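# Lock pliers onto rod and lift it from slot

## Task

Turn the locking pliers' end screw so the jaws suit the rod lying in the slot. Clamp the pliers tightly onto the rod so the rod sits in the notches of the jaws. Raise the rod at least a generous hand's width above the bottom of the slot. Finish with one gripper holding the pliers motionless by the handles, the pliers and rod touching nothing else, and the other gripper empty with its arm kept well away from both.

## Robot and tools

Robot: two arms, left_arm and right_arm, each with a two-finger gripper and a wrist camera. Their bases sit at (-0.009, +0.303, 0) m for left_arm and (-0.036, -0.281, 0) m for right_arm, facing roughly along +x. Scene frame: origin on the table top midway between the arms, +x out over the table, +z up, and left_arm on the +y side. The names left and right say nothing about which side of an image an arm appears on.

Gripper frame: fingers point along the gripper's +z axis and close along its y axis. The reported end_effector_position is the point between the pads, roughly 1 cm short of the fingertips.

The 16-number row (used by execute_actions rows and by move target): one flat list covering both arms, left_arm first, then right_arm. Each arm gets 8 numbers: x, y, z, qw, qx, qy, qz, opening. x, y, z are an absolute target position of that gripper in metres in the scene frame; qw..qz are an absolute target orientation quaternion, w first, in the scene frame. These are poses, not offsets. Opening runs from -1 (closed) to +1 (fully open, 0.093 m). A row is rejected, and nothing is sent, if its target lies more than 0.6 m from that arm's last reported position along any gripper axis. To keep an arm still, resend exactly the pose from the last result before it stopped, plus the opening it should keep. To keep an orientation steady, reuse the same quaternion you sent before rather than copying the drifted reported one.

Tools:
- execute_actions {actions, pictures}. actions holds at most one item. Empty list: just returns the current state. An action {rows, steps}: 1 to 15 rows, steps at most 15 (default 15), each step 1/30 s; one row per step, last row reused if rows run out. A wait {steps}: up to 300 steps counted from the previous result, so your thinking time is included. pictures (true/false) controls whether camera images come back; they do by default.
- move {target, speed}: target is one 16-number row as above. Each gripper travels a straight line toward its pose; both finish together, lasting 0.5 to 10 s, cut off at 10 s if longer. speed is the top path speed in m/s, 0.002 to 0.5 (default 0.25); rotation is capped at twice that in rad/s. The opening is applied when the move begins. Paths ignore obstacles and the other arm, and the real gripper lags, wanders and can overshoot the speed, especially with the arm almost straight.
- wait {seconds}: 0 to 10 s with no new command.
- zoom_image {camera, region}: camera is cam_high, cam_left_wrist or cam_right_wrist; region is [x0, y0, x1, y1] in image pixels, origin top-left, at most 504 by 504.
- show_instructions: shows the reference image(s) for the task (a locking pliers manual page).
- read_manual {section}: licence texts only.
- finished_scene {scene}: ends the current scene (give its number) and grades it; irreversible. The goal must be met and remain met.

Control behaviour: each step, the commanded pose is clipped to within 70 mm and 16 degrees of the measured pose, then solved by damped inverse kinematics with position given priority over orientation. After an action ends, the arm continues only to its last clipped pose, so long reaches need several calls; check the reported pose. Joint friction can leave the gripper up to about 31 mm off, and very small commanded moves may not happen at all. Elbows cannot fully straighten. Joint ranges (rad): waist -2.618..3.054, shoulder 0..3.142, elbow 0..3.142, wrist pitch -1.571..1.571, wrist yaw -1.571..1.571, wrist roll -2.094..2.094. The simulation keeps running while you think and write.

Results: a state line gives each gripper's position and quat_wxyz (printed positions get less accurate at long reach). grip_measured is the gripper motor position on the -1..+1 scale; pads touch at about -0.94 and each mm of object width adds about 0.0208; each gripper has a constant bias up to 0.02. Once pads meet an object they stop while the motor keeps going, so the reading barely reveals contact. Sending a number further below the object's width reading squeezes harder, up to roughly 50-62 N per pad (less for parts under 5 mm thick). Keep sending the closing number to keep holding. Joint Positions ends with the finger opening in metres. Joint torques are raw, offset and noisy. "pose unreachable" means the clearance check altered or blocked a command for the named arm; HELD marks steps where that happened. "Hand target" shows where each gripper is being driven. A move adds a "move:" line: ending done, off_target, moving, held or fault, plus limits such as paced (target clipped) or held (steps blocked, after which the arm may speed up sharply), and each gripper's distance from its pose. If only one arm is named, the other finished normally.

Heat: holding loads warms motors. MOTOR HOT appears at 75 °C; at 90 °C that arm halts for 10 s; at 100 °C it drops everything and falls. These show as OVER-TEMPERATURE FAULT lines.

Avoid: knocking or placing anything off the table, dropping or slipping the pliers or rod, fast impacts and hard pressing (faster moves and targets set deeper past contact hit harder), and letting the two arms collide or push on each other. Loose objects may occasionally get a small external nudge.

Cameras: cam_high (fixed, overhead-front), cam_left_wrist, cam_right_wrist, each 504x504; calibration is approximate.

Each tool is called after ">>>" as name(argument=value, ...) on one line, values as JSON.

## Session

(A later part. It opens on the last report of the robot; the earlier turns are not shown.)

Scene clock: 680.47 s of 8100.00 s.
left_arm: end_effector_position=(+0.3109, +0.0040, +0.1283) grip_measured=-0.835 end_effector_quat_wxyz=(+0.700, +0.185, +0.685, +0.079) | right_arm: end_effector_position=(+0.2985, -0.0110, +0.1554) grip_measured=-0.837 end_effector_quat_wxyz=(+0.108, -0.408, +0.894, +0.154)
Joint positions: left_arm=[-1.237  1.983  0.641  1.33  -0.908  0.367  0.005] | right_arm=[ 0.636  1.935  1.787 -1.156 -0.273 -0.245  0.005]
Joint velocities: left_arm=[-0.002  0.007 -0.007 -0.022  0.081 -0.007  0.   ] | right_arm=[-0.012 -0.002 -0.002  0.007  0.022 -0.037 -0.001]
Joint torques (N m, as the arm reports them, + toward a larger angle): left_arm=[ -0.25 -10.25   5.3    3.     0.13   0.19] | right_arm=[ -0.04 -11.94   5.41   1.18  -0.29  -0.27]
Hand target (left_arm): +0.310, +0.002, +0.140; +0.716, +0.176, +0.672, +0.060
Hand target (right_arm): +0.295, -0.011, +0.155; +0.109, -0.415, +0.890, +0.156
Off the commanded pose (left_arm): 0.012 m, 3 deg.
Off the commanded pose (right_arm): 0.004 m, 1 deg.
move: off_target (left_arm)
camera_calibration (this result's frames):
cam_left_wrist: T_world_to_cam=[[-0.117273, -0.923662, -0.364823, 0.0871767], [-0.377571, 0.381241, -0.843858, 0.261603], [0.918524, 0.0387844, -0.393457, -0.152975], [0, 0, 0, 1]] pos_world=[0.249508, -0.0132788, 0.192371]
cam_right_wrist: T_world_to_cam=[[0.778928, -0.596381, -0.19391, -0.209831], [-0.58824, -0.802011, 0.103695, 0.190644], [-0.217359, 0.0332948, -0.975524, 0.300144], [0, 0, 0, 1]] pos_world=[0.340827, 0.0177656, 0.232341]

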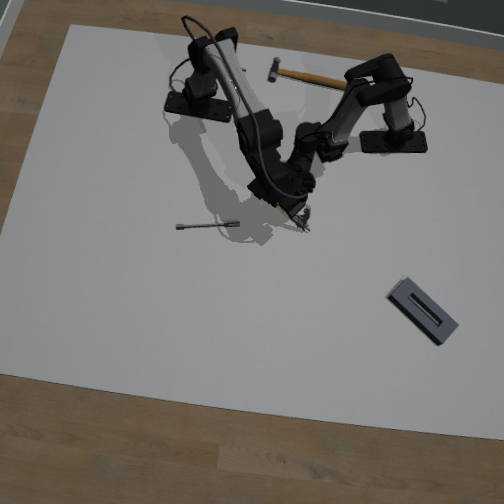

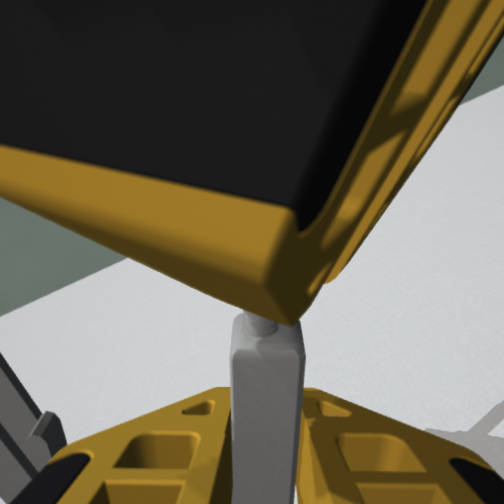

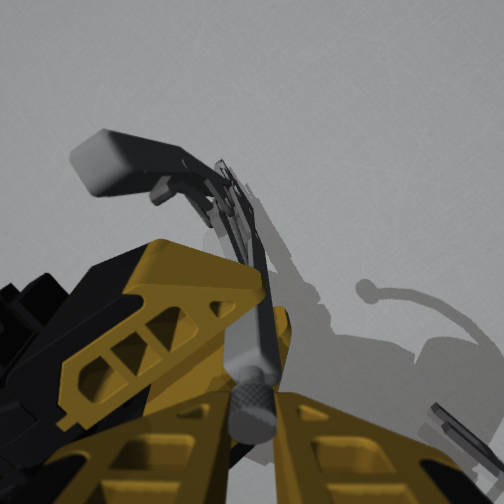

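>>> execute_actions(actions=[{"rows":[[0.31,0.001,0.140,0.7168,0.1764,0.6716,0.0591,-0.9,0.295,-0.011,0.155,0.1093,-0.4148,0.8896,0.1565,-0.55]],"steps":6}], pictures=false)

>>> move(target=[0.31,0.001,0.140,0.7168,0.1764,0.6716,0.0591,-0.9,0.295,-0.011,0.155,-0.0495,0.4148,0.8896,0.1843,-0.55], speed=0.5)

>>> execute_actions(actions=[{"rows":[[0.31,0.001,0.140,0.7168,0.1764,0.6716,0.0591,-0.9,0.295,-0.011,0.155,-0.0495,0.4148,0.8896,0.1843,-0.85]],"steps":8}], pictures=false)

>>> move(target=[0.31,0.001,0.140,0.7168,0.1764,0.6716,0.0591,-0.9,0.295,-0.011,0.155,0.1093,-0.4148,0.8896,0.1565,-0.85], speed=0.4)

>>> execute_actions(actions=[{"rows":[[0.31,0.001,0.140,0.7168,0.1764,0.6716,0.0591,-0.9,0.295,-0.011,0.155,0.1093,-0.4148,0.8896,0.1565,-0.55]],"steps":6}], pictures=false)

>>> move(target=[0.31,0.001,0.140,0.7168,0.1764,0.6716,0.0591,-0.9,0.295,-0.011,0.155,-0.0495,0.4148,0.8896,0.1843,-0.55], speed=0.5)

>>> execute_actions(actions=[{"rows":[[0.31,0.001,0.140,0.7168,0.1764,0.6716,0.0591,-0.9,0.295,-0.011,0.155,-0.0495,0.4148,0.8896,0.1843,-0.85]],"steps":8}], pictures=false)

>>> move(target=[0.31,0.001,0.140,0.7168,0.1764,0.6716,0.0591,-0.9,0.295,-0.011,0.155,0.1093,-0.4148,0.8896,0.1565,-0.85], speed=0.4)

>>> execute_actions(actions=[{"rows":[[0.31,0.001,0.140,0.7168,0.1764,0.6716,0.0591,-0.9,0.295,-0.011,0.155,0.1093,-0.4148,0.8896,0.1565,-0.5]],"steps":6}], pictures=false)

>>> move(target=[0.31,0.001,0.140,0.7168,0.1764,0.6716,0.0591,-0.9,0.29,-0.048,0.245,0.033,0,0.9816,0.188,-0.5], speed=0.25)

>>> move(target=[0.38,0.2,0.23,0.70,-0.1,0.66,0.2,-0.9,0.25,-0.12,0.2,0.033,0,0.9816,0.188,-0.5], speed=0.3)

>>> move(target=[0.527,0.393,0.215,0.66,-0.314,0.617,0.293,-0.9,0.2615,0.0913,0.065,0.618,-0.316,0.658,0.292,-0.5], speed=0.3)

Scene clock: 693.27 s of 8100.00 s.
left_arm: end_effector_position=(+0.3108, +0.0030, +0.1299) grip_measured=-0.835 end_effector_quat_wxyz=(+0.702, +0.185, +0.683, +0.075) | right_arm: end_effector_position=(+0.3004, -0.0126, +0.1553) grip_measured=-0.552 end_effector_quat_wxyz=(+0.110, -0.409, +0.893, +0.151)
Joint positions: left_arm=[-1.237  1.983  0.641  1.339 -0.902  0.367  0.005] | right_arm=[ 0.633  1.935  1.787 -1.154 -0.267 -0.253  0.019]
Joint velocities: left_arm=[-0.002 -0.007  0.007  0.007 -0.037  0.037  0.   ] | right_arm=[ 0.012 -0.007 -0.017  0.022  0.007  0.007  0.   ]
Joint torques (N m, as the arm reports them, + toward a larger angle): left_arm=[ -0.28 -10.22   5.31   2.88   0.     0.2 ] | right_arm=[  0.27 -11.64   5.5    1.12  -0.33  -0.21]
Hand target (left_arm): +0.310, +0.002, +0.140; +0.716, +0.176, +0.672, +0.060
Hand target (right_arm): +0.295, -0.011, +0.155; +0.109, -0.415, +0.890, +0.156
Off the commanded pose (left_arm): 0.010 m, 3 deg.
Off the commanded pose (right_arm): 0.006 m, 1 deg.
Steps of this call (steps 1 to 378: nothing new was sent; steps 379 to 384: all 6 steps of this action). Readings (end_effector_position):
379: left_arm (+0.3109, +0.0039, +0.1285) | right_arm (+0.2986, -0.0111, +0.1553)
380: left_arm (+0.3109, +0.0039, +0.1291) | right_arm (+0.2990, -0.0115, +0.1552)
382: left_arm (+0.3108, +0.0034, +0.1295) | right_arm (+0.3004, -0.0127, +0.1552)
384: the state above

Scene clock: 696.47 s of 8100.00 s.
left_arm: end_effector_position=(+0.3104, +0.0009, +0.1340) grip_measured=-0.835 end_effector_quat_wxyz=(+0.709, +0.182, +0.679, +0.065) | right_arm: end_effector_position=(+0.2984, -0.0128, +0.1529) grip_measured=-0.551 end_effector_quat_wxyz=(-0.048, +0.415, +0.891, +0.180)
Joint positions: left_arm=[-1.237  1.983  0.641  1.361 -0.889  0.369  0.005] | right_arm=[ 0.633  1.935  1.778 -1.154 -0.273  1.478  0.019]
Joint velocities: left_arm=[-0.012 -0.002  0.007 -0.022 -0.007 -0.022 -0.   ] | right_arm=[-0.022 -0.007 -0.007 -0.037 -0.051 -0.081  0.001]
Joint torques (N m, as the arm reports them, + toward a larger angle): left_arm=[ -0.12 -10.04   5.45   2.73  -0.03   0.17] | right_arm=[  0.22 -12.01   5.97   1.07  -0.21  -0.06]
Hand target (left_arm): +0.310, +0.001, +0.140; +0.717, +0.176, +0.672, +0.059
Hand target (right_arm): +0.295, -0.011, +0.155; -0.050, +0.415, +0.890, +0.184
Off the commanded pose (left_arm): 0.006 m, 2 deg.
Off the commanded pose (right_arm): 0.004 m, 1 deg.
move: done
camera_calibration (this result's frames):
cam_left_wrist: T_world_to_cam=[[-0.128971, -0.930332, -0.343291, 0.0870853], [-0.357049, 0.36653, -0.85917, 0.263065], [0.925139, 0.0117641, -0.379445, -0.154054], [0, 0, 0, 1]] pos_world=[0.24768, -0.0135907, 0.197459]
cam_right_wrist: T_world_to_cam=[[-0.738059, -0.604146, -0.300461, 0.257572], [-0.638136, 0.480328, 0.601721, 0.14458], [-0.219208, 0.63584, -0.740037, 0.270029], [0, 0, 0, 1]] pos_world=[0.341557, -0.0855305, 0.190225]

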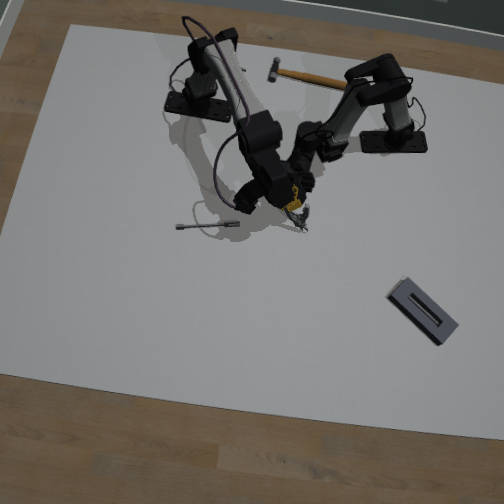

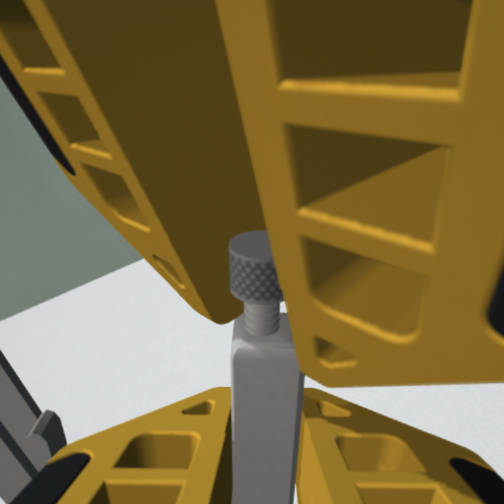

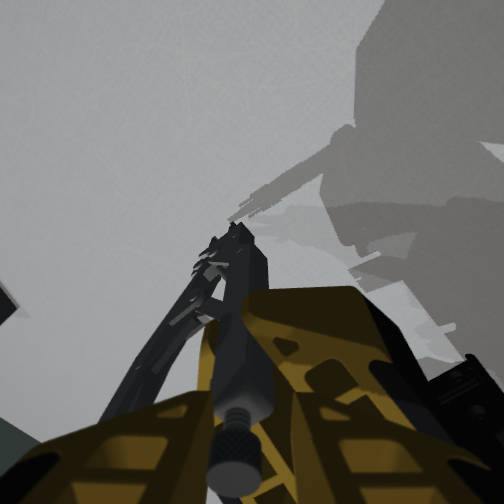

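Scene clock: 696.73 s of 8100.00 s.
left_arm: end_effector_position=(+0.3099, -0.0001, +0.1339) grip_measured=-0.835 end_effector_quat_wxyz=(+0.708, +0.186, +0.678, +0.065) | right_arm: end_effector_position=(+0.3003, -0.0119, +0.1534) grip_measured=-0.836 end_effector_quat_wxyz=(-0.045, +0.415, +0.890, +0.183)
Joint positions: left_arm=[-1.238  1.983  0.641  1.361 -0.886  0.375  0.005] | right_arm=[ 0.633  1.935  1.778 -1.144 -0.271  1.479  0.005]
Joint velocities: left_arm=[-0.012 -0.012  0.002  0.037 -0.007 -0.007  0.   ] | right_arm=[-0.007  0.007  0.002  0.022 -0.022  0.051 -0.001]
Joint torques (N m, as the arm reports them, + toward a larger angle): left_arm=[-0.15 -9.93  5.54  2.71 -0.09  0.12] | right_arm=[  0.25 -12.04   5.98   1.    -0.22  -0.07]
Hand target (left_arm): +0.310, +0.001, +0.140; +0.717, +0.176, +0.672, +0.059
Hand target (right_arm): +0.295, -0.011, +0.155; -0.050, +0.415, +0.890, +0.184
Off the commanded pose (left_arm): 0.006 m, 2 deg.
Off the commanded pose (right_arm): 0.006 m, 0 deg.
Steps of this call (steps 1 to 8: all 8 steps of this action). Readings (end_effector_position):
1: left_arm (+0.3103, +0.0004, +0.1340) | right_arm (+0.2994, -0.0122, +0.1532)
2: left_arm (+0.3099, -0.0001, +0.1339) | right_arm (+0.3002, -0.0119, +0.1534)
4: left_arm (+0.3099, -0.0001, +0.1339) | right_arm (+0.3003, -0.0119, +0.1534)
8: the state above

Scene clock: 699.83 s of 8100.00 s.
left_arm: end_effector_position=(+0.3097, -0.0012, +0.1330) grip_measured=-0.835 end_effector_quat_wxyz=(+0.707, +0.190, +0.678, +0.064) | right_arm: end_effector_position=(+0.3003, -0.0104, +0.1540) grip_measured=-0.837 end_effector_quat_wxyz=(+0.111, -0.407, +0.893, +0.158)
Joint positions: left_arm=[-1.238  1.983  0.641  1.356 -0.879  0.375  0.005] | right_arm=[ 0.633  1.935  1.778 -1.141 -0.279 -0.246  0.005]
Joint velocities: left_arm=[-0.002  0.012 -0.022  0.007  0.022  0.022  0.   ] | right_arm=[-0.012 -0.017  0.002  0.037  0.007 -0.051  0.   ]
Joint torques (N m, as the arm reports them, + toward a larger angle): left_arm=[ -0.15 -10.05   5.55   2.74  -0.15   0.11] | right_arm=[  0.26 -12.     6.07   1.01  -0.22  -0.28]
Hand target (left_arm): +0.310, +0.001, +0.140; +0.717, +0.177, +0.672, +0.059
Hand target (right_arm): +0.295, -0.011, +0.155; +0.109, -0.415, +0.890, +0.156
Off the commanded pose (left_arm): 0.007 m, 2 deg.
Off the commanded pose (right_arm): 0.005 m, 1 deg.
move: done
camera_calibration (this result's frames):
cam_left_wrist: T_world_to_cam=[[-0.140005, -0.925057, -0.353084, 0.0894644], [-0.353984, 0.379791, -0.854666, 0.261258], [0.924713, 0.0053288, -0.380627, -0.153509], [0, 0, 0, 1]] pos_world=[0.246958, -0.0156458, 0.196447]
cam_right_wrist: T_world_to_cam=[[0.778595, -0.595824, -0.196935, -0.210584], [-0.589676, -0.802014, 0.0951605, 0.194063], [-0.214644, 0.0420363, -0.975787, 0.298459], [0, 0, 0, 1]] pos_world=[0.342457, 0.017624, 0.231294]

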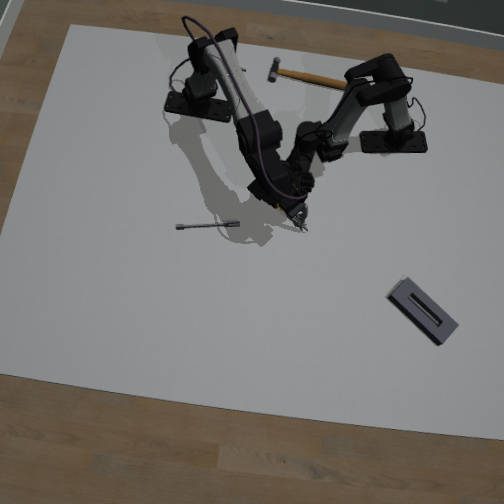

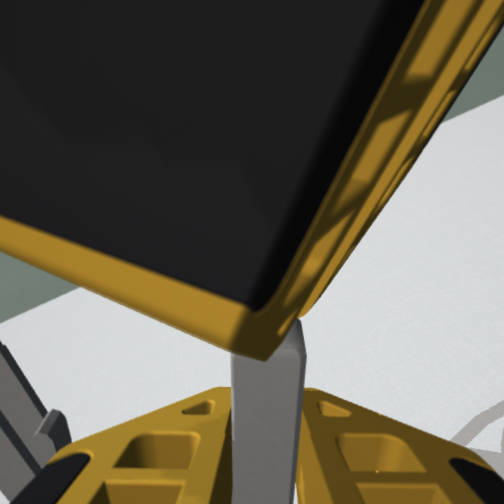

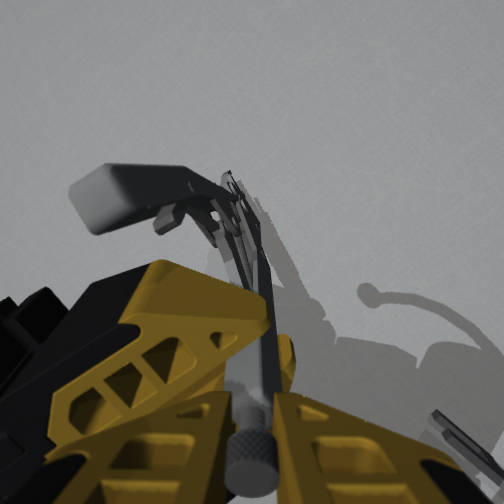

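Scene clock: 700.03 s of 8100.00 s.
left_arm: end_effector_position=(+0.3098, -0.0011, +0.1336) grip_measured=-0.835 end_effector_quat_wxyz=(+0.708, +0.189, +0.677, +0.064) | right_arm: end_effector_position=(+0.3003, -0.0104, +0.1540) grip_measured=-0.551 end_effector_quat_wxyz=(+0.111, -0.409, +0.892, +0.157)
Joint positions: left_arm=[-1.238  1.983  0.641  1.359 -0.88   0.375  0.005] | right_arm=[ 0.633  1.935  1.778 -1.141 -0.279 -0.25   0.019]
Joint velocities: left_arm=[-0.012 -0.007 -0.022  0.007 -0.066 -0.007 -0.   ] | right_arm=[ 0.012 -0.012 -0.012 -0.007  0.081  0.022  0.001]
Joint torques (N m, as the arm reports them, + toward a larger angle): left_arm=[ -0.18 -10.08   5.49   2.67  -0.17   0.05] | right_arm=[  0.22 -12.02   5.92   0.99  -0.23  -0.21]
Hand target (left_arm): +0.310, +0.001, +0.140; +0.717, +0.176, +0.672, +0.059
Hand target (right_arm): +0.295, -0.011, +0.155; +0.109, -0.415, +0.890, +0.156
Off the commanded pose (left_arm): 0.007 m, 2 deg.
Off the commanded pose (right_arm): 0.005 m, 1 deg.
Steps of this call (steps 1 to 6: all 6 steps of this action). Readings (end_effector_position):
1: left_arm (+0.3097, -0.0012, +0.1330) | right_arm (+0.3003, -0.0104, +0.1540)
2: left_arm (+0.3097, -0.0011, +0.1332) | right_arm (+0.3003, -0.0104, +0.1540)
4: left_arm (+0.3097, -0.0011, +0.1335) | right_arm (+0.3003, -0.0104, +0.1540)
6: the state above

Scene clock: 702.77 s of 8100.00 s.
left_arm: end_effector_position=(+0.3098, -0.0009, +0.1335) grip_measured=-0.835 end_effector_quat_wxyz=(+0.708, +0.189, +0.678, +0.064) | right_arm: end_effector_position=(+0.3003, -0.0104, +0.1540) grip_measured=-0.551 end_effector_quat_wxyz=(-0.047, +0.412, +0.891, +0.187)
Joint positions: left_arm=[-1.238  1.983  0.641  1.359 -0.881  0.375  0.005] | right_arm=[ 0.633  1.935  1.778 -1.141 -0.279  1.476  0.019]
Joint velocities: left_arm=[ 0.002  0.002 -0.012 -0.051 -0.037 -0.037 -0.001] | right_arm=[-0.007 -0.012 -0.002 -0.007  0.022 -0.037 -0.001]
Joint torques (N m, as the arm reports them, + toward a larger angle): left_arm=[ -0.23 -10.04   5.37   2.7   -0.14   0.05] | right_arm=[  0.18 -11.96   6.     0.95  -0.16  -0.02]
Hand target (left_arm): +0.310, +0.001, +0.140; +0.717, +0.176, +0.672, +0.059
Hand target (right_arm): +0.295, -0.011, +0.155; -0.049, +0.415, +0.890, +0.184
Off the commanded pose (left_arm): 0.007 m, 2 deg.
Off the commanded pose (right_arm): 0.005 m, 1 deg.
move: done
camera_calibration (this result's frames):
cam_left_wrist: T_world_to_cam=[[-0.13779, -0.926148, -0.351089, 0.0889866], [-0.353615, 0.377109, -0.856005, 0.261627], [0.925187, 0.00620108, -0.379462, -0.153679], [0, 0, 0, 1]] pos_world=[0.246959, -0.0152943, 0.196881]
cam_right_wrist: T_world_to_cam=[[-0.733171, -0.603265, -0.313897, 0.261342], [-0.645071, 0.470827, 0.601835, 0.145957], [-0.215275, 0.643734, -0.734345, 0.267747], [0, 0, 0, 1]] pos_world=[0.343401, -0.0834199, 0.190811]

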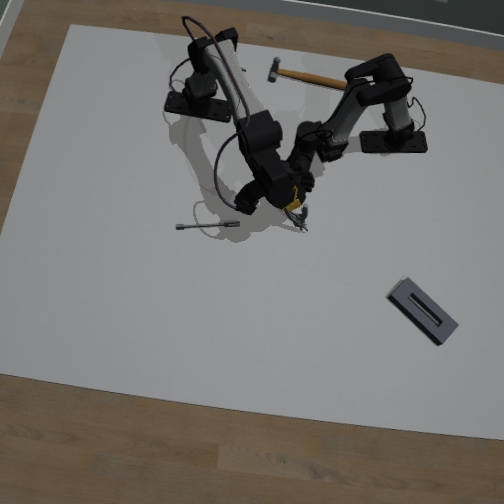

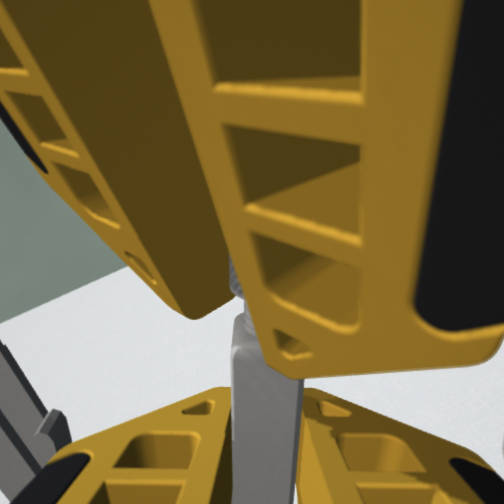

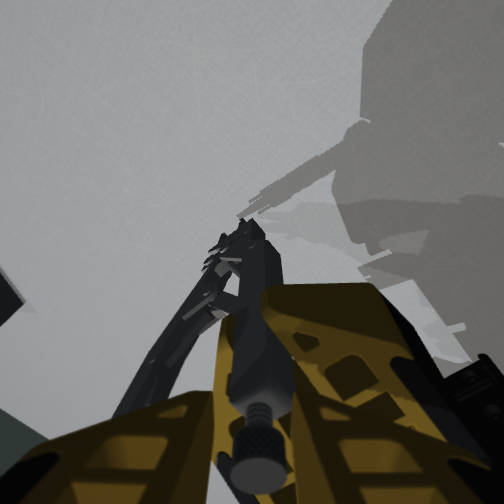

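Scene clock: 703.03 s of 8100.00 s.
left_arm: end_effector_position=(+0.3100, -0.0003, +0.1335) grip_measured=-0.835 end_effector_quat_wxyz=(+0.708, +0.188, +0.678, +0.066) | right_arm: end_effector_position=(+0.2994, -0.0110, +0.1536) grip_measured=-0.836 end_effector_quat_wxyz=(-0.049, +0.413, +0.890, +0.185)
Joint positions: left_arm=[-1.238  1.983  0.641  1.359 -0.884  0.376  0.005] | right_arm=[ 0.633  1.935  1.778 -1.145 -0.279  1.477  0.005]
Joint velocities: left_arm=[ 0.002  0.012  0.012  0.007 -0.066  0.066 -0.001] | right_arm=[ 0.002  0.007 -0.007  0.007  0.066  0.037 -0.   ]
Joint torques (N m, as the arm reports them, + toward a larger angle): left_arm=[ -0.21 -10.07   5.36   2.7   -0.13   0.06] | right_arm=[  0.23 -11.95   5.76   0.99  -0.16  -0.05]
Hand target (left_arm): +0.310, +0.001, +0.140; +0.717, +0.176, +0.672, +0.059
Hand target (right_arm): +0.295, -0.011, +0.155; -0.050, +0.415, +0.890, +0.184
Off the commanded pose (left_arm): 0.007 m, 2 deg.
Off the commanded pose (right_arm): 0.005 m, 0 deg.
Steps of this call (steps 1 to 8: all 8 steps of this action). Readings (end_effector_position):
1: left_arm (+0.3099, -0.0006, +0.1335) | right_arm (+0.2999, -0.0107, +0.1538)
2: left_arm (+0.3100, -0.0003, +0.1336) | right_arm (+0.2995, -0.0109, +0.1536)
4: left_arm (+0.3100, -0.0003, +0.1335) | right_arm (+0.2994, -0.0110, +0.1536)
8: the state above

Scene clock: 706.13 s of 8100.00 s.
left_arm: end_effector_position=(+0.3100, -0.0005, +0.1328) grip_measured=-0.835 end_effector_quat_wxyz=(+0.707, +0.189, +0.678, +0.066) | right_arm: end_effector_position=(+0.2994, -0.0110, +0.1536) grip_measured=-0.837 end_effector_quat_wxyz=(+0.109, -0.407, +0.893, +0.157)
Joint positions: left_arm=[-1.238  1.983  0.641  1.355 -0.882  0.376  0.005] | right_arm=[ 0.633  1.935  1.778 -1.145 -0.279 -0.246  0.005]
Joint velocities: left_arm=[-0.002  0.002  0.012 -0.007  0.081  0.037  0.   ] | right_arm=[-0.007  0.002 -0.002  0.007 -0.007 -0.022  0.   ]
Joint torques (N m, as the arm reports them, + toward a larger angle): left_arm=[ -0.14 -10.06   5.47   2.75  -0.14   0.09] | right_arm=[  0.17 -11.92   6.04   1.05  -0.22  -0.25]
Hand target (left_arm): +0.310, +0.001, +0.140; +0.717, +0.176, +0.672, +0.059
Hand target (right_arm): +0.295, -0.011, +0.155; +0.109, -0.415, +0.890, +0.156
Off the commanded pose (left_arm): 0.007 m, 2 deg.
Off the commanded pose (right_arm): 0.005 m, 1 deg.
move: done
camera_calibration (this result's frames):
cam_left_wrist: T_world_to_cam=[[-0.136633, -0.924974, -0.354617, 0.089215], [-0.35583, 0.37991, -0.853846, 0.261356], [0.924509, 0.00951943, -0.381042, -0.153678], [0, 0, 0, 1]] pos_world=[0.247264, -0.0153072, 0.196237]
cam_right_wrist: T_world_to_cam=[[0.777833, -0.596313, -0.19846, -0.209859], [-0.589301, -0.801774, 0.0994141, 0.192377], [-0.218402, 0.0396249, -0.975054, 0.298907], [0, 0, 0, 1]] pos_world=[0.341885, 0.0172572, 0.230677]

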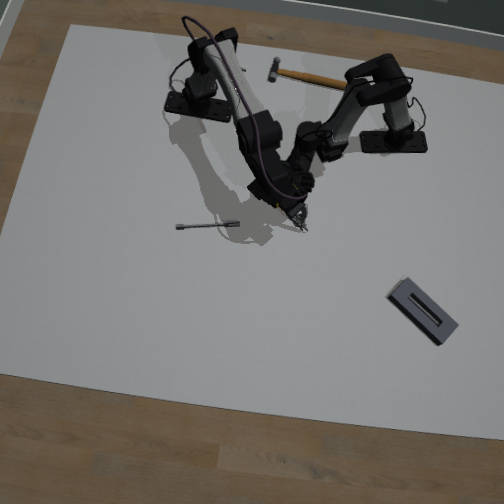

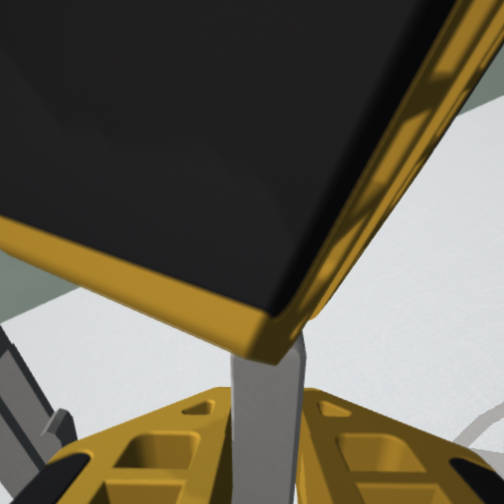

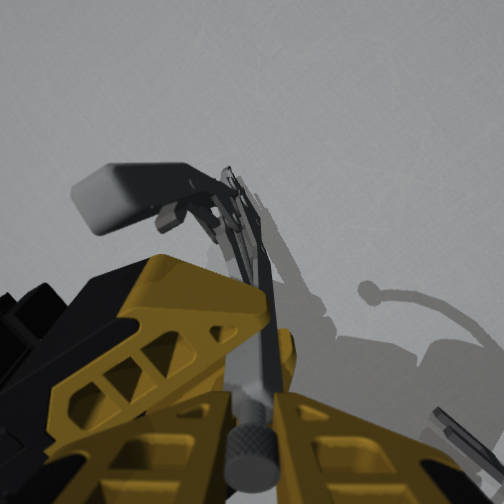

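Scene clock: 706.33 s of 8100.00 s.
left_arm: end_effector_position=(+0.3100, -0.0005, +0.1335) grip_measured=-0.835 end_effector_quat_wxyz=(+0.708, +0.188, +0.678, +0.065) | right_arm: end_effector_position=(+0.2994, -0.0110, +0.1536) grip_measured=-0.501 end_effector_quat_wxyz=(+0.109, -0.408, +0.893, +0.157)
Joint positions: left_arm=[-1.238  1.983  0.641  1.358 -0.882  0.376  0.005] | right_arm=[ 0.633  1.935  1.778 -1.145 -0.279 -0.25   0.021]
Joint velocities: left_arm=[ 0.002  0.002  0.007  0.022 -0.081 -0.007 -0.001] | right_arm=[-0.012 -0.012  0.002 -0.051  0.022  0.037  0.   ]
Joint torques (N m, as the arm reports them, + toward a larger angle): left_arm=[-0.22 -9.98  5.42  2.69 -0.12  0.06] | right_arm=[  0.15 -11.99   6.25   1.02  -0.23  -0.21]
Hand target (left_arm): +0.310, +0.001, +0.140; +0.717, +0.176, +0.672, +0.059
Hand target (right_arm): +0.295, -0.011, +0.155; +0.109, -0.415, +0.890, +0.156
Off the commanded pose (left_arm): 0.007 m, 2 deg.
Off the commanded pose (right_arm): 0.005 m, 1 deg.
Steps of this call (steps 1 to 6: all 6 steps of this action). Readings (end_effector_position):
1: left_arm (+0.3100, -0.0005, +0.1329) | right_arm (+0.2994, -0.0110, +0.1536)
2: left_arm (+0.3100, -0.0005, +0.1330) | right_arm (+0.2994, -0.0110, +0.1536)
4: left_arm (+0.3100, -0.0005, +0.1333) | right_arm (+0.2994, -0.0110, +0.1536)
6: the state above

Scene clock: 708.90 s of 8100.00 s.
left_arm: end_effector_position=(+0.3100, -0.0005, +0.1338) grip_measured=-0.835 end_effector_quat_wxyz=(+0.708, +0.187, +0.677, +0.065) | right_arm: end_effector_position=(+0.2903, -0.0466, +0.2438) grip_measured=-0.501 end_effector_quat_wxyz=(+0.037, -0.008, +0.982, +0.186)
Joint positions: left_arm=[-1.238  1.983  0.641  1.36  -0.882  0.375  0.005] | right_arm=[ 0.565  1.935  2.153 -1.538 -0.291  0.524  0.021]
Joint velocities: left_arm=[ 0.002 -0.012  0.002 -0.037 -0.022 -0.051 -0.001] | right_arm=[-0.037 -0.012  0.007 -0.066 -0.037  0.007 -0.   ]
Joint torques (N m, as the arm reports them, + toward a larger angle): left_arm=[ -0.32 -10.13   5.49   2.73  -0.13   0.08] | right_arm=[-0.8  -9.04  7.81  0.93 -0.28 -0.03]
Hand target (left_arm): +0.310, +0.001, +0.140; +0.717, +0.176, +0.672, +0.059
Hand target (right_arm): +0.291, -0.048, +0.245; +0.033, +0.000, +0.982, +0.189
Off the commanded pose (left_arm): 0.006 m, 2 deg.
Off the commanded pose (right_arm): 0.002 m, 1 deg.
move: done
camera_calibration (this result's frames):
cam_left_wrist: T_world_to_cam=[[-0.135771, -0.92688, -0.349941, 0.0886752], [-0.353715, 0.375283, -0.856766, 0.261906], [0.925447, 0.00745564, -0.378804, -0.153894], [0, 0, 0, 1]] pos_world=[0.2471, -0.0149503, 0.197128]
cam_right_wrist: T_world_to_cam=[[0.0557621, -0.92459, -0.37686, 0.0317123], [-0.930199, -0.185257, 0.316875, 0.224129], [-0.362796, 0.332885, -0.870383, 0.416338], [0, 0, 0, 1]] pos_world=[0.357761, -0.0677501, 0.303304]

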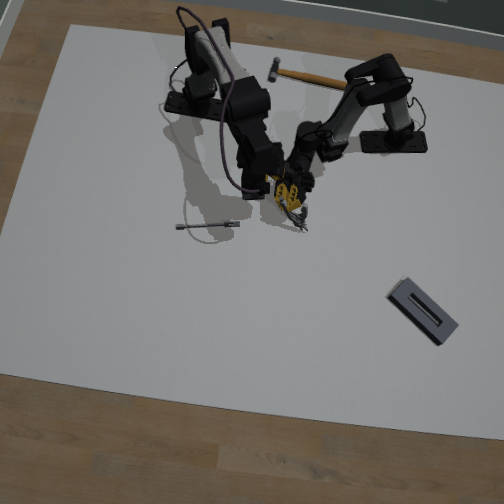

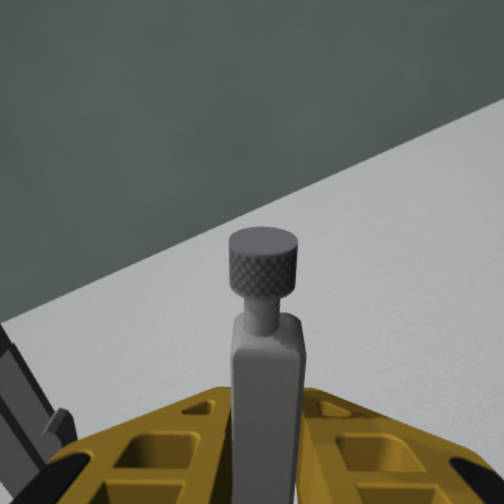

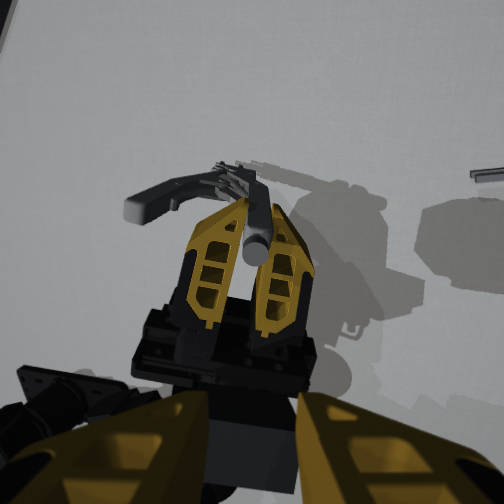

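Scene clock: 710.53 s of 8100.00 s.
left_arm: end_effector_position=(+0.3749, +0.2027, +0.2115) grip_measured=-0.834 end_effector_quat_wxyz=(+0.695, -0.079, +0.680, +0.220) | right_arm: end_effector_position=(+0.2497, -0.1203, +0.1964) grip_measured=-0.501 end_effector_quat_wxyz=(+0.019, +0.004, +0.983, +0.180)
Joint positions: left_arm=[-0.811  1.653  0.587  1.195 -1.053  0.304  0.005] | right_arm=[ 0.41   1.637  1.595 -1.363 -0.325  0.383  0.021]
Joint velocities: left_arm=[-0.007 -0.002  0.002  0.037 -0.051 -0.037 -0.   ] | right_arm=[ 0.002  0.002 -0.007 -0.066 -0.007 -0.051 -0.   ]
Joint torques (N m, as the arm reports them, + toward a larger angle): left_arm=[-0.13 -9.79 10.12  2.25 -0.01 -0.03] | right_arm=[-0.8  -9.61  5.65  1.02 -0.27 -0.21]
Hand target (left_arm): +0.377, +0.203, +0.230; +0.710, -0.099, +0.666, +0.206
Hand target (right_arm): +0.250, -0.121, +0.200; +0.031, +0.000, +0.982, +0.189
Off the commanded pose (left_arm): 0.019 m, 4 deg.
Off the commanded pose (right_arm): 0.004 m, 2 deg.
move: off_target (left_arm)
camera_calibration (this result's frames):
cam_left_wrist: T_world_to_cam=[[0.437834, -0.879672, -0.185682, 0.0536488], [-0.400005, -0.00563718, -0.916496, 0.382383], [0.805169, 0.475547, -0.354342, -0.241047], [0, 0, 0, 1]] pos_world=[0.32355, 0.163978, 0.275001]
cam_right_wrist: T_world_to_cam=[[0.0261417, -0.929739, -0.36729, -0.0471151], [-0.919447, -0.166565, 0.356192, 0.179608], [-0.392343, 0.328392, -0.859201, 0.389543], [0, 0, 0, 1]] pos_world=[0.319206, -0.141811, 0.253416]

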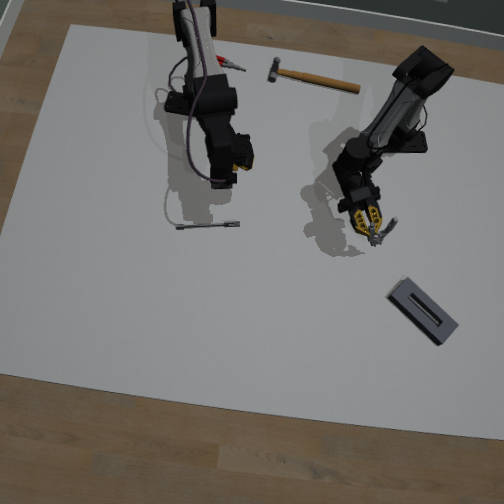

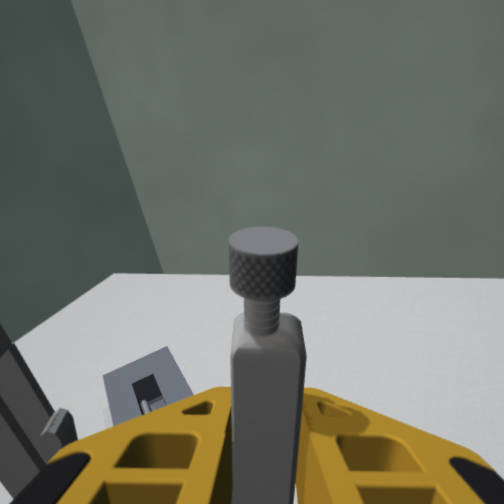

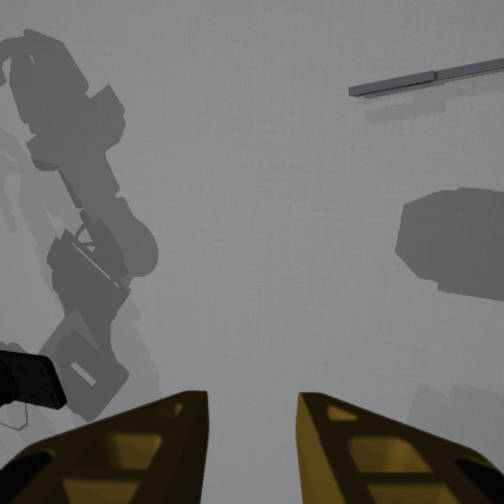

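Scene clock: 713.87 s of 8100.00 s.
left_arm: end_effector_position=(+0.5205, +0.3923, +0.2061) grip_measured=-0.834 end_effector_quat_wxyz=(+0.651, -0.298, +0.629, +0.302) | right_arm: end_effector_position=(+0.2585, +0.0850, +0.0579) grip_measured=-0.501 end_effector_quat_wxyz=(+0.612, -0.312, +0.671, +0.279)
Joint positions: left_arm=[-0.272  2.068  1.197  0.925 -0.971  0.037  0.005] | right_arm=[ 0.973  2.195  0.601  1.498  0.048 -0.003  0.021]
Joint velocities: left_arm=[ 0.002 -0.007 -0.007  0.081 -0.037  0.007  0.001] | right_arm=[ 0.002  0.012 -0.012  0.022 -0.007 -0.022  0.   ]
Joint torques (N m, as the arm reports them, + toward a larger angle): left_arm=[  0.14 -12.54  11.77   2.32  -0.15  -0.01] | right_arm=[ 0.02 -8.38  5.13  2.78 -0.17 -0.23]
Hand target (left_arm): +0.524, +0.395, +0.217; +0.662, -0.310, +0.615, +0.296
Hand target (right_arm): +0.259, +0.091, +0.063; +0.621, -0.314, +0.659, +0.285
Off the commanded pose (left_arm): 0.011 m, 3 deg.
Off the commanded pose (right_arm): 0.010 m, 2 deg.
move: off_target (left_arm)
camera_calibration (this result's frames):
cam_left_wrist: T_world_to_cam=[[0.785132, -0.61923, 0.0110155, -0.167737], [-0.238123, -0.318244, -0.917615, 0.475381], [0.571721, 0.717826, -0.397317, -0.415063], [0, 0, 0, 1]] pos_world=[0.482195, 0.345362, 0.273153]
cam_right_wrist: T_world_to_cam=[[0.771261, -0.635728, 0.0317232, -0.148033], [-0.305272, -0.413168, -0.857963, 0.203692], [0.558538, 0.65203, -0.51273, -0.0867398], [0, 0, 0, 1]] pos_world=[0.224801, 0.0466073, 0.134983]

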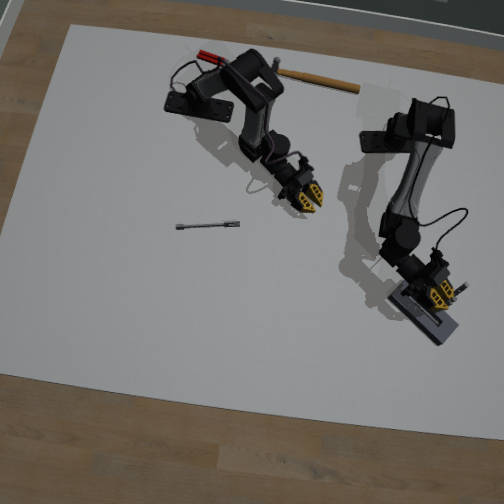

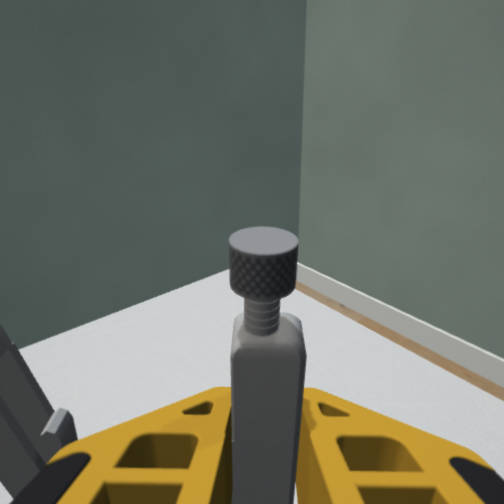

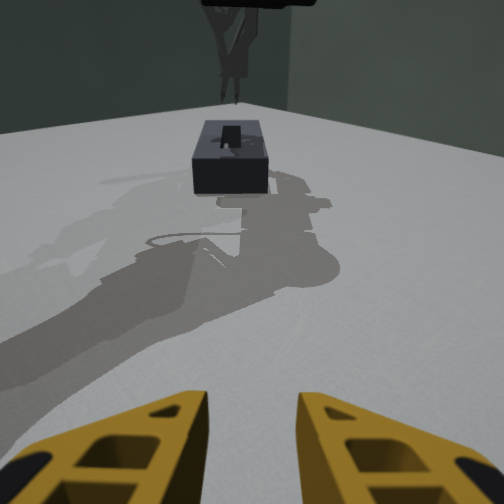

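>>> move(target=[0.529,0.391,0.192,0.66,-0.314,0.617,0.293,-0.9,0.2615,0.0913,0.065,0.618,-0.316,0.658,0.292,-0.5], speed=0.06)

>>> zoom_image(camera="cam_right_wrist", region=[180,60,300,180])

Scene clock: 716.97 s of 8100.00 s.
left_arm: end_effector_position=(+0.5244, +0.3927, +0.1763) grip_measured=-0.834 end_effector_quat_wxyz=(+0.639, -0.299, +0.640, +0.306) | right_arm: end_effector_position=(+0.2552, +0.0877, +0.0586) grip_measured=-0.501 end_effector_quat_wxyz=(+0.609, -0.320, +0.667, +0.287)
Joint positions: left_arm=[-0.272  2.132  1.197  0.939 -0.979  0.013  0.005] | right_arm=[ 0.973  2.195  0.601  1.501  0.022 -0.004  0.021]
Joint velocities: left_arm=[ 0.002  0.002 -0.002  0.051 -0.051 -0.051 -0.   ] | right_arm=[ 0.012 -0.007  0.012  0.037 -0.066 -0.022 -0.002]
Joint torques (N m, as the arm reports them, + toward a larger angle): left_arm=[ -0.54 -13.36  11.22   2.55  -0.2   -0.02] | right_arm=[-1.   -8.79  5.55  2.59 -0.15 -0.15]
Hand target (left_arm): +0.528, +0.391, +0.192; +0.659, -0.314, +0.617, +0.292
Hand target (right_arm): +0.261, +0.091, +0.065; +0.618, -0.316, +0.658, +0.292
Off the commanded pose (left_arm): 0.016 m, 4 deg.
Off the commanded pose (right_arm): 0.010 m, 2 deg.
move: off_target (left_arm)
camera_calibration (this result's frames):
cam_left_wrist: T_world_to_cam=[[0.789651, -0.613518, -0.00689195, -0.171711], [-0.264362, -0.330077, -0.90618, 0.465475], [0.553683, 0.717387, -0.422836, -0.415251], [0, 0, 0, 1]] pos_world=[0.488563, 0.346191, 0.245037]
cam_right_wrist: T_world_to_cam=[[0.78698, -0.616247, 0.0300394, -0.149439], [-0.294344, -0.417791, -0.859542, 0.202184], [0.542241, 0.6676, -0.510182, -0.0837365], [0, 0, 0, 1]] pos_world=[0.222522, 0.0482819, 0.135554]

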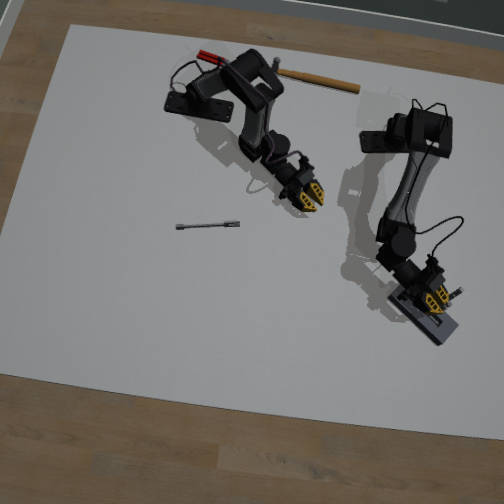

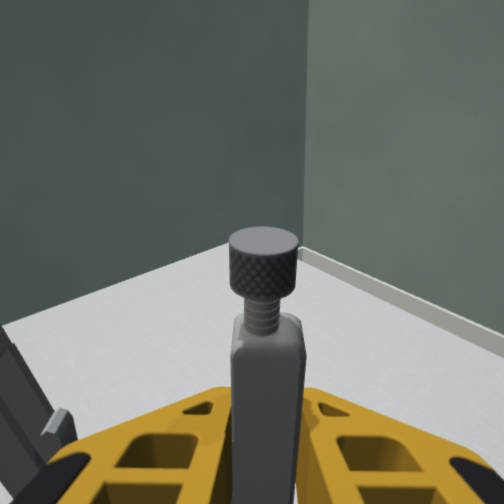

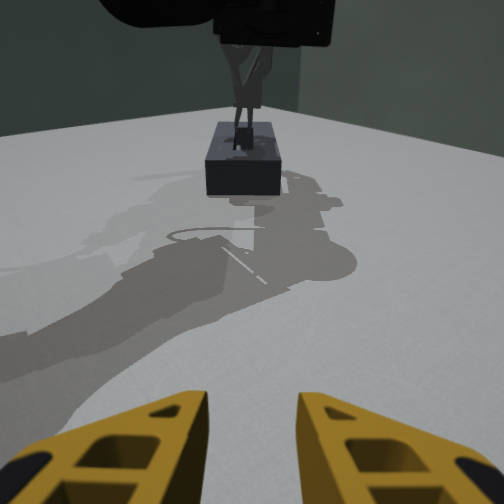

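Region (180, 60, 300, 180) of cam_right_wrist's 504x504 image, scaled by 4.200, with more detail than that image has.

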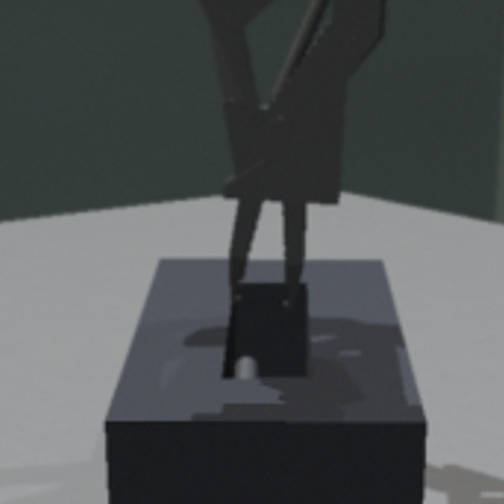

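>>> move(target=[0.528,0.392,0.166,0.66,-0.314,0.617,0.293,-0.9,0.2615,0.0913,0.065,0.618,-0.316,0.658,0.292,-0.5], speed=0.02)

>>> zoom_image(camera="cam_right_wrist", region=[190,80,290,180])

Scene clock: 735.00 s of 8100.00 s.
left_arm: end_effector_position=(+0.5250, +0.3943, +0.1617) grip_measured=-0.834 end_effector_quat_wxyz=(+0.645, -0.310, +0.629, +0.306) | right_arm: end_effector_position=(+0.2550, +0.0880, +0.0586) grip_measured=-0.501 end_effector_quat_wxyz=(+0.608, -0.320, +0.666, +0.288)
Joint positions: left_arm=[-0.272  2.189  1.197  1.025 -0.996  0.012  0.005] | right_arm=[ 0.973  2.195  0.601  1.501  0.02  -0.004  0.021]
Joint velocities: left_arm=[-0.007 -0.002  0.007 -0.007 -0.081 -0.007  0.001] | right_arm=[-0.017 -0.007  0.017 -0.022 -0.037 -0.037 -0.   ]
Joint torques (N m, as the arm reports them, + toward a larger angle): left_arm=[ -0.46 -12.99   8.53   2.66   0.04  -0.01] | right_arm=[-1.03 -8.77  5.55  2.59 -0.12 -0.15]
Hand target (left_arm): +0.528, +0.392, +0.166; +0.659, -0.314, +0.617, +0.293
Hand target (right_arm): +0.261, +0.091, +0.065; +0.618, -0.316, +0.658, +0.292
Off the commanded pose (left_arm): 0.006 m, 3 deg.
Off the commanded pose (right_arm): 0.010 m, 2 deg.
move: off_target (left_arm)
camera_calibration (this result's frames):
cam_left_wrist: T_world_to_cam=[[0.800123, -0.599556, 0.0183361, -0.186418], [-0.232098, -0.337639, -0.912212, 0.439929], [0.553113, 0.725626, -0.409309, -0.428044], [0, 0, 0, 1]] pos_world=[0.488021, 0.347369, 0.229524]
cam_right_wrist: T_world_to_cam=[[0.788153, -0.614755, 0.0298611, -0.149538], [-0.293671, -0.418256, -0.859546, 0.202064], [0.5409, 0.668684, -0.510185, -0.0834899], [0, 0, 0, 1]] pos_world=[0.222359, 0.0484138, 0.135553]

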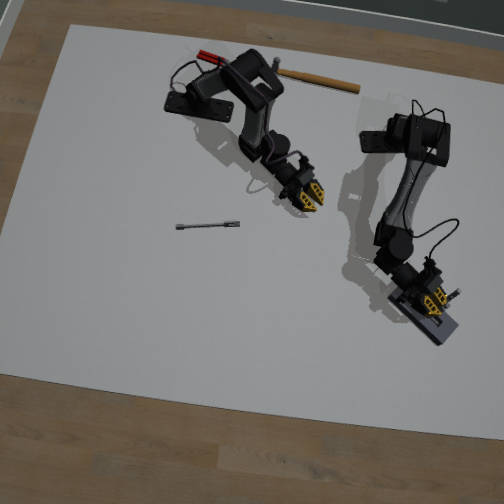

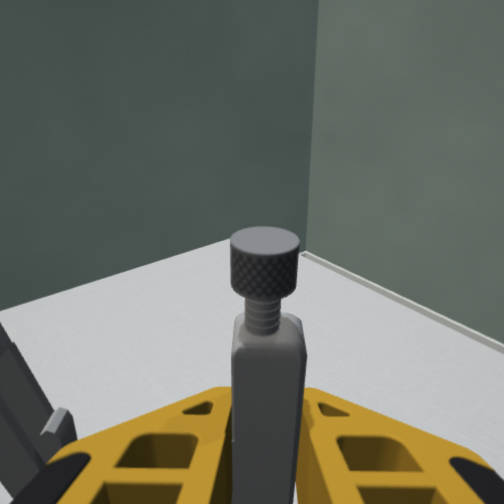

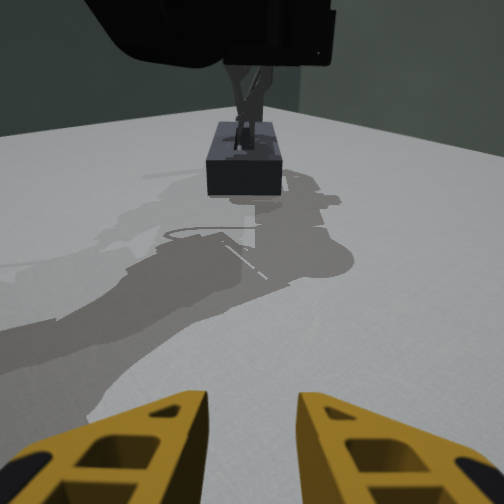

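Region (190, 80, 290, 180) of cam_right_wrist's 504x504 image, scaled by 5.040, with more detail than that image has.

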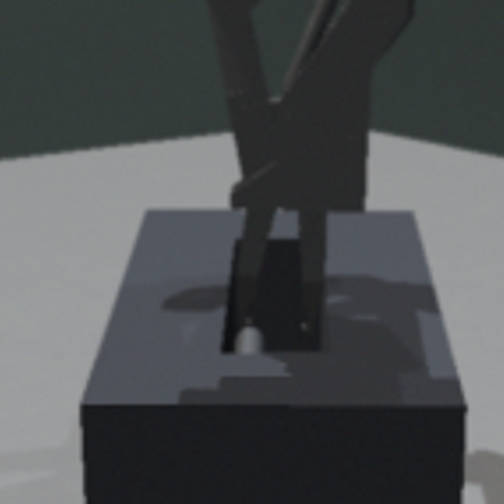

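>>> execute_actions(actions=[])

>>> zoom_image(camera="cam_right_wrist", region=[160, 40, 340, 220])

Scene clock: 747.83 s of 8100.00 s.
left_arm: end_effector_position=(+0.5249, +0.3943, +0.1617) grip_measured=-0.834 end_effector_quat_wxyz=(+0.645, -0.310, +0.628, +0.306) | right_arm: end_effector_position=(+0.2550, +0.0880, +0.0586) grip_measured=-0.501 end_effector_quat_wxyz=(+0.608, -0.320, +0.666, +0.288)
Joint positions: left_arm=[-0.272  2.19   1.197  1.026 -0.997  0.012  0.005] | right_arm=[ 0.973  2.195  0.601  1.501  0.02  -0.004  0.021]
Joint velocities: left_arm=[ 0.002  0.012  0.002 -0.007 -0.037  0.022  0.   ] | right_arm=[ 0.017 -0.002 -0.002 -0.022 -0.007  0.051 -0.002]
Joint torques (N m, as the arm reports them, + toward a larger angle): left_arm=[ -0.35 -12.84   8.41   2.64   0.04  -0.03] | right_arm=[-1.01 -8.78  5.58  2.59 -0.12 -0.15]
Hand target (left_arm): +0.528, +0.392, +0.166; +0.659, -0.314, +0.617, +0.293
Hand target (right_arm): +0.261, +0.091, +0.065; +0.618, -0.316, +0.658, +0.292
Off the commanded pose (left_arm): 0.006 m, 3 deg.
Off the commanded pose (right_arm): 0.010 m, 2 deg.
Steps of this call (steps 1 to 385: nothing new was sent). Readings (end_effector_position):
1: left_arm (+0.5250, +0.3943, +0.1616) | right_arm (+0.2550, +0.0880, +0.0586)
2: left_arm (+0.5250, +0.3943, +0.1616) | right_arm (+0.2550, +0.0880, +0.0586)
4: left_arm (+0.5250, +0.3943, +0.1616) | right_arm (+0.2550, +0.0880, +0.0586)
8: left_arm (+0.5249, +0.3943, +0.1617) | right_arm (+0.2550, +0.0880, +0.0586)
385: the state above
camera_calibration (this result's frames):
cam_left_wrist: T_world_to_cam=[[0.800566, -0.598944, 0.0190007, -0.186882], [-0.23115, -0.337905, -0.912354, 0.439559], [0.552869, 0.726007, -0.408961, -0.428134], [0, 0, 0, 1]] pos_world=[0.487917, 0.347426, 0.229495]
cam_right_wrist: T_world_to_cam=[[0.788153, -0.614755, 0.0298611, -0.149538], [-0.293671, -0.418256, -0.859546, 0.202064], [0.5409, 0.668684, -0.510185, -0.0834899], [0, 0, 0, 1]] pos_world=[0.222359, 0.0484138, 0.135553]

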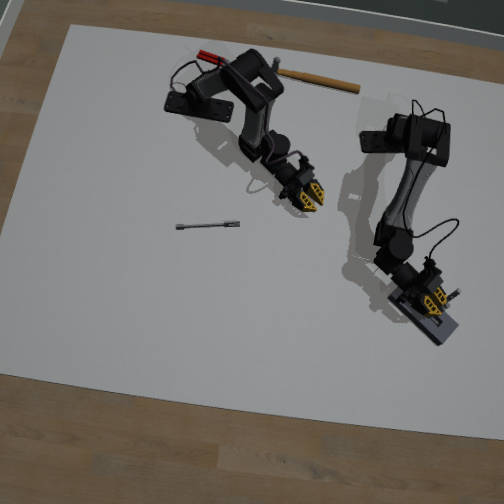

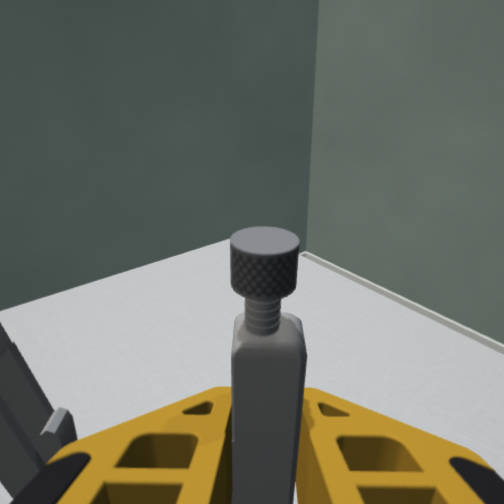

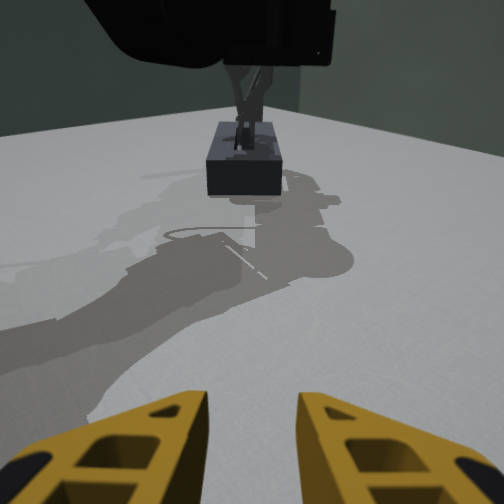

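Region (160, 40, 340, 220) of cam_right_wrist's 504x504 image, scaled by 2.800, with more detail than that image has.

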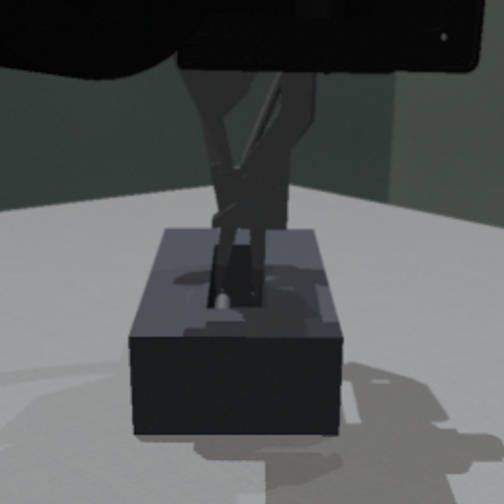

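>>> zoom_image(camera="cam_right_wrist", region=[215, 105, 275, 165])

Region (215, 105, 275, 165) of cam_right_wrist's 504x504 image, scaled by 8.400, with more detail than that image has.

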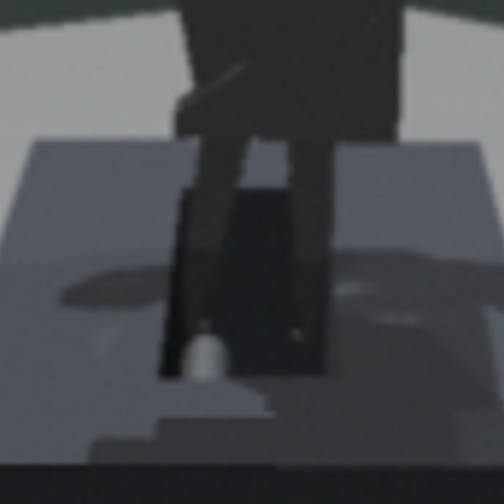

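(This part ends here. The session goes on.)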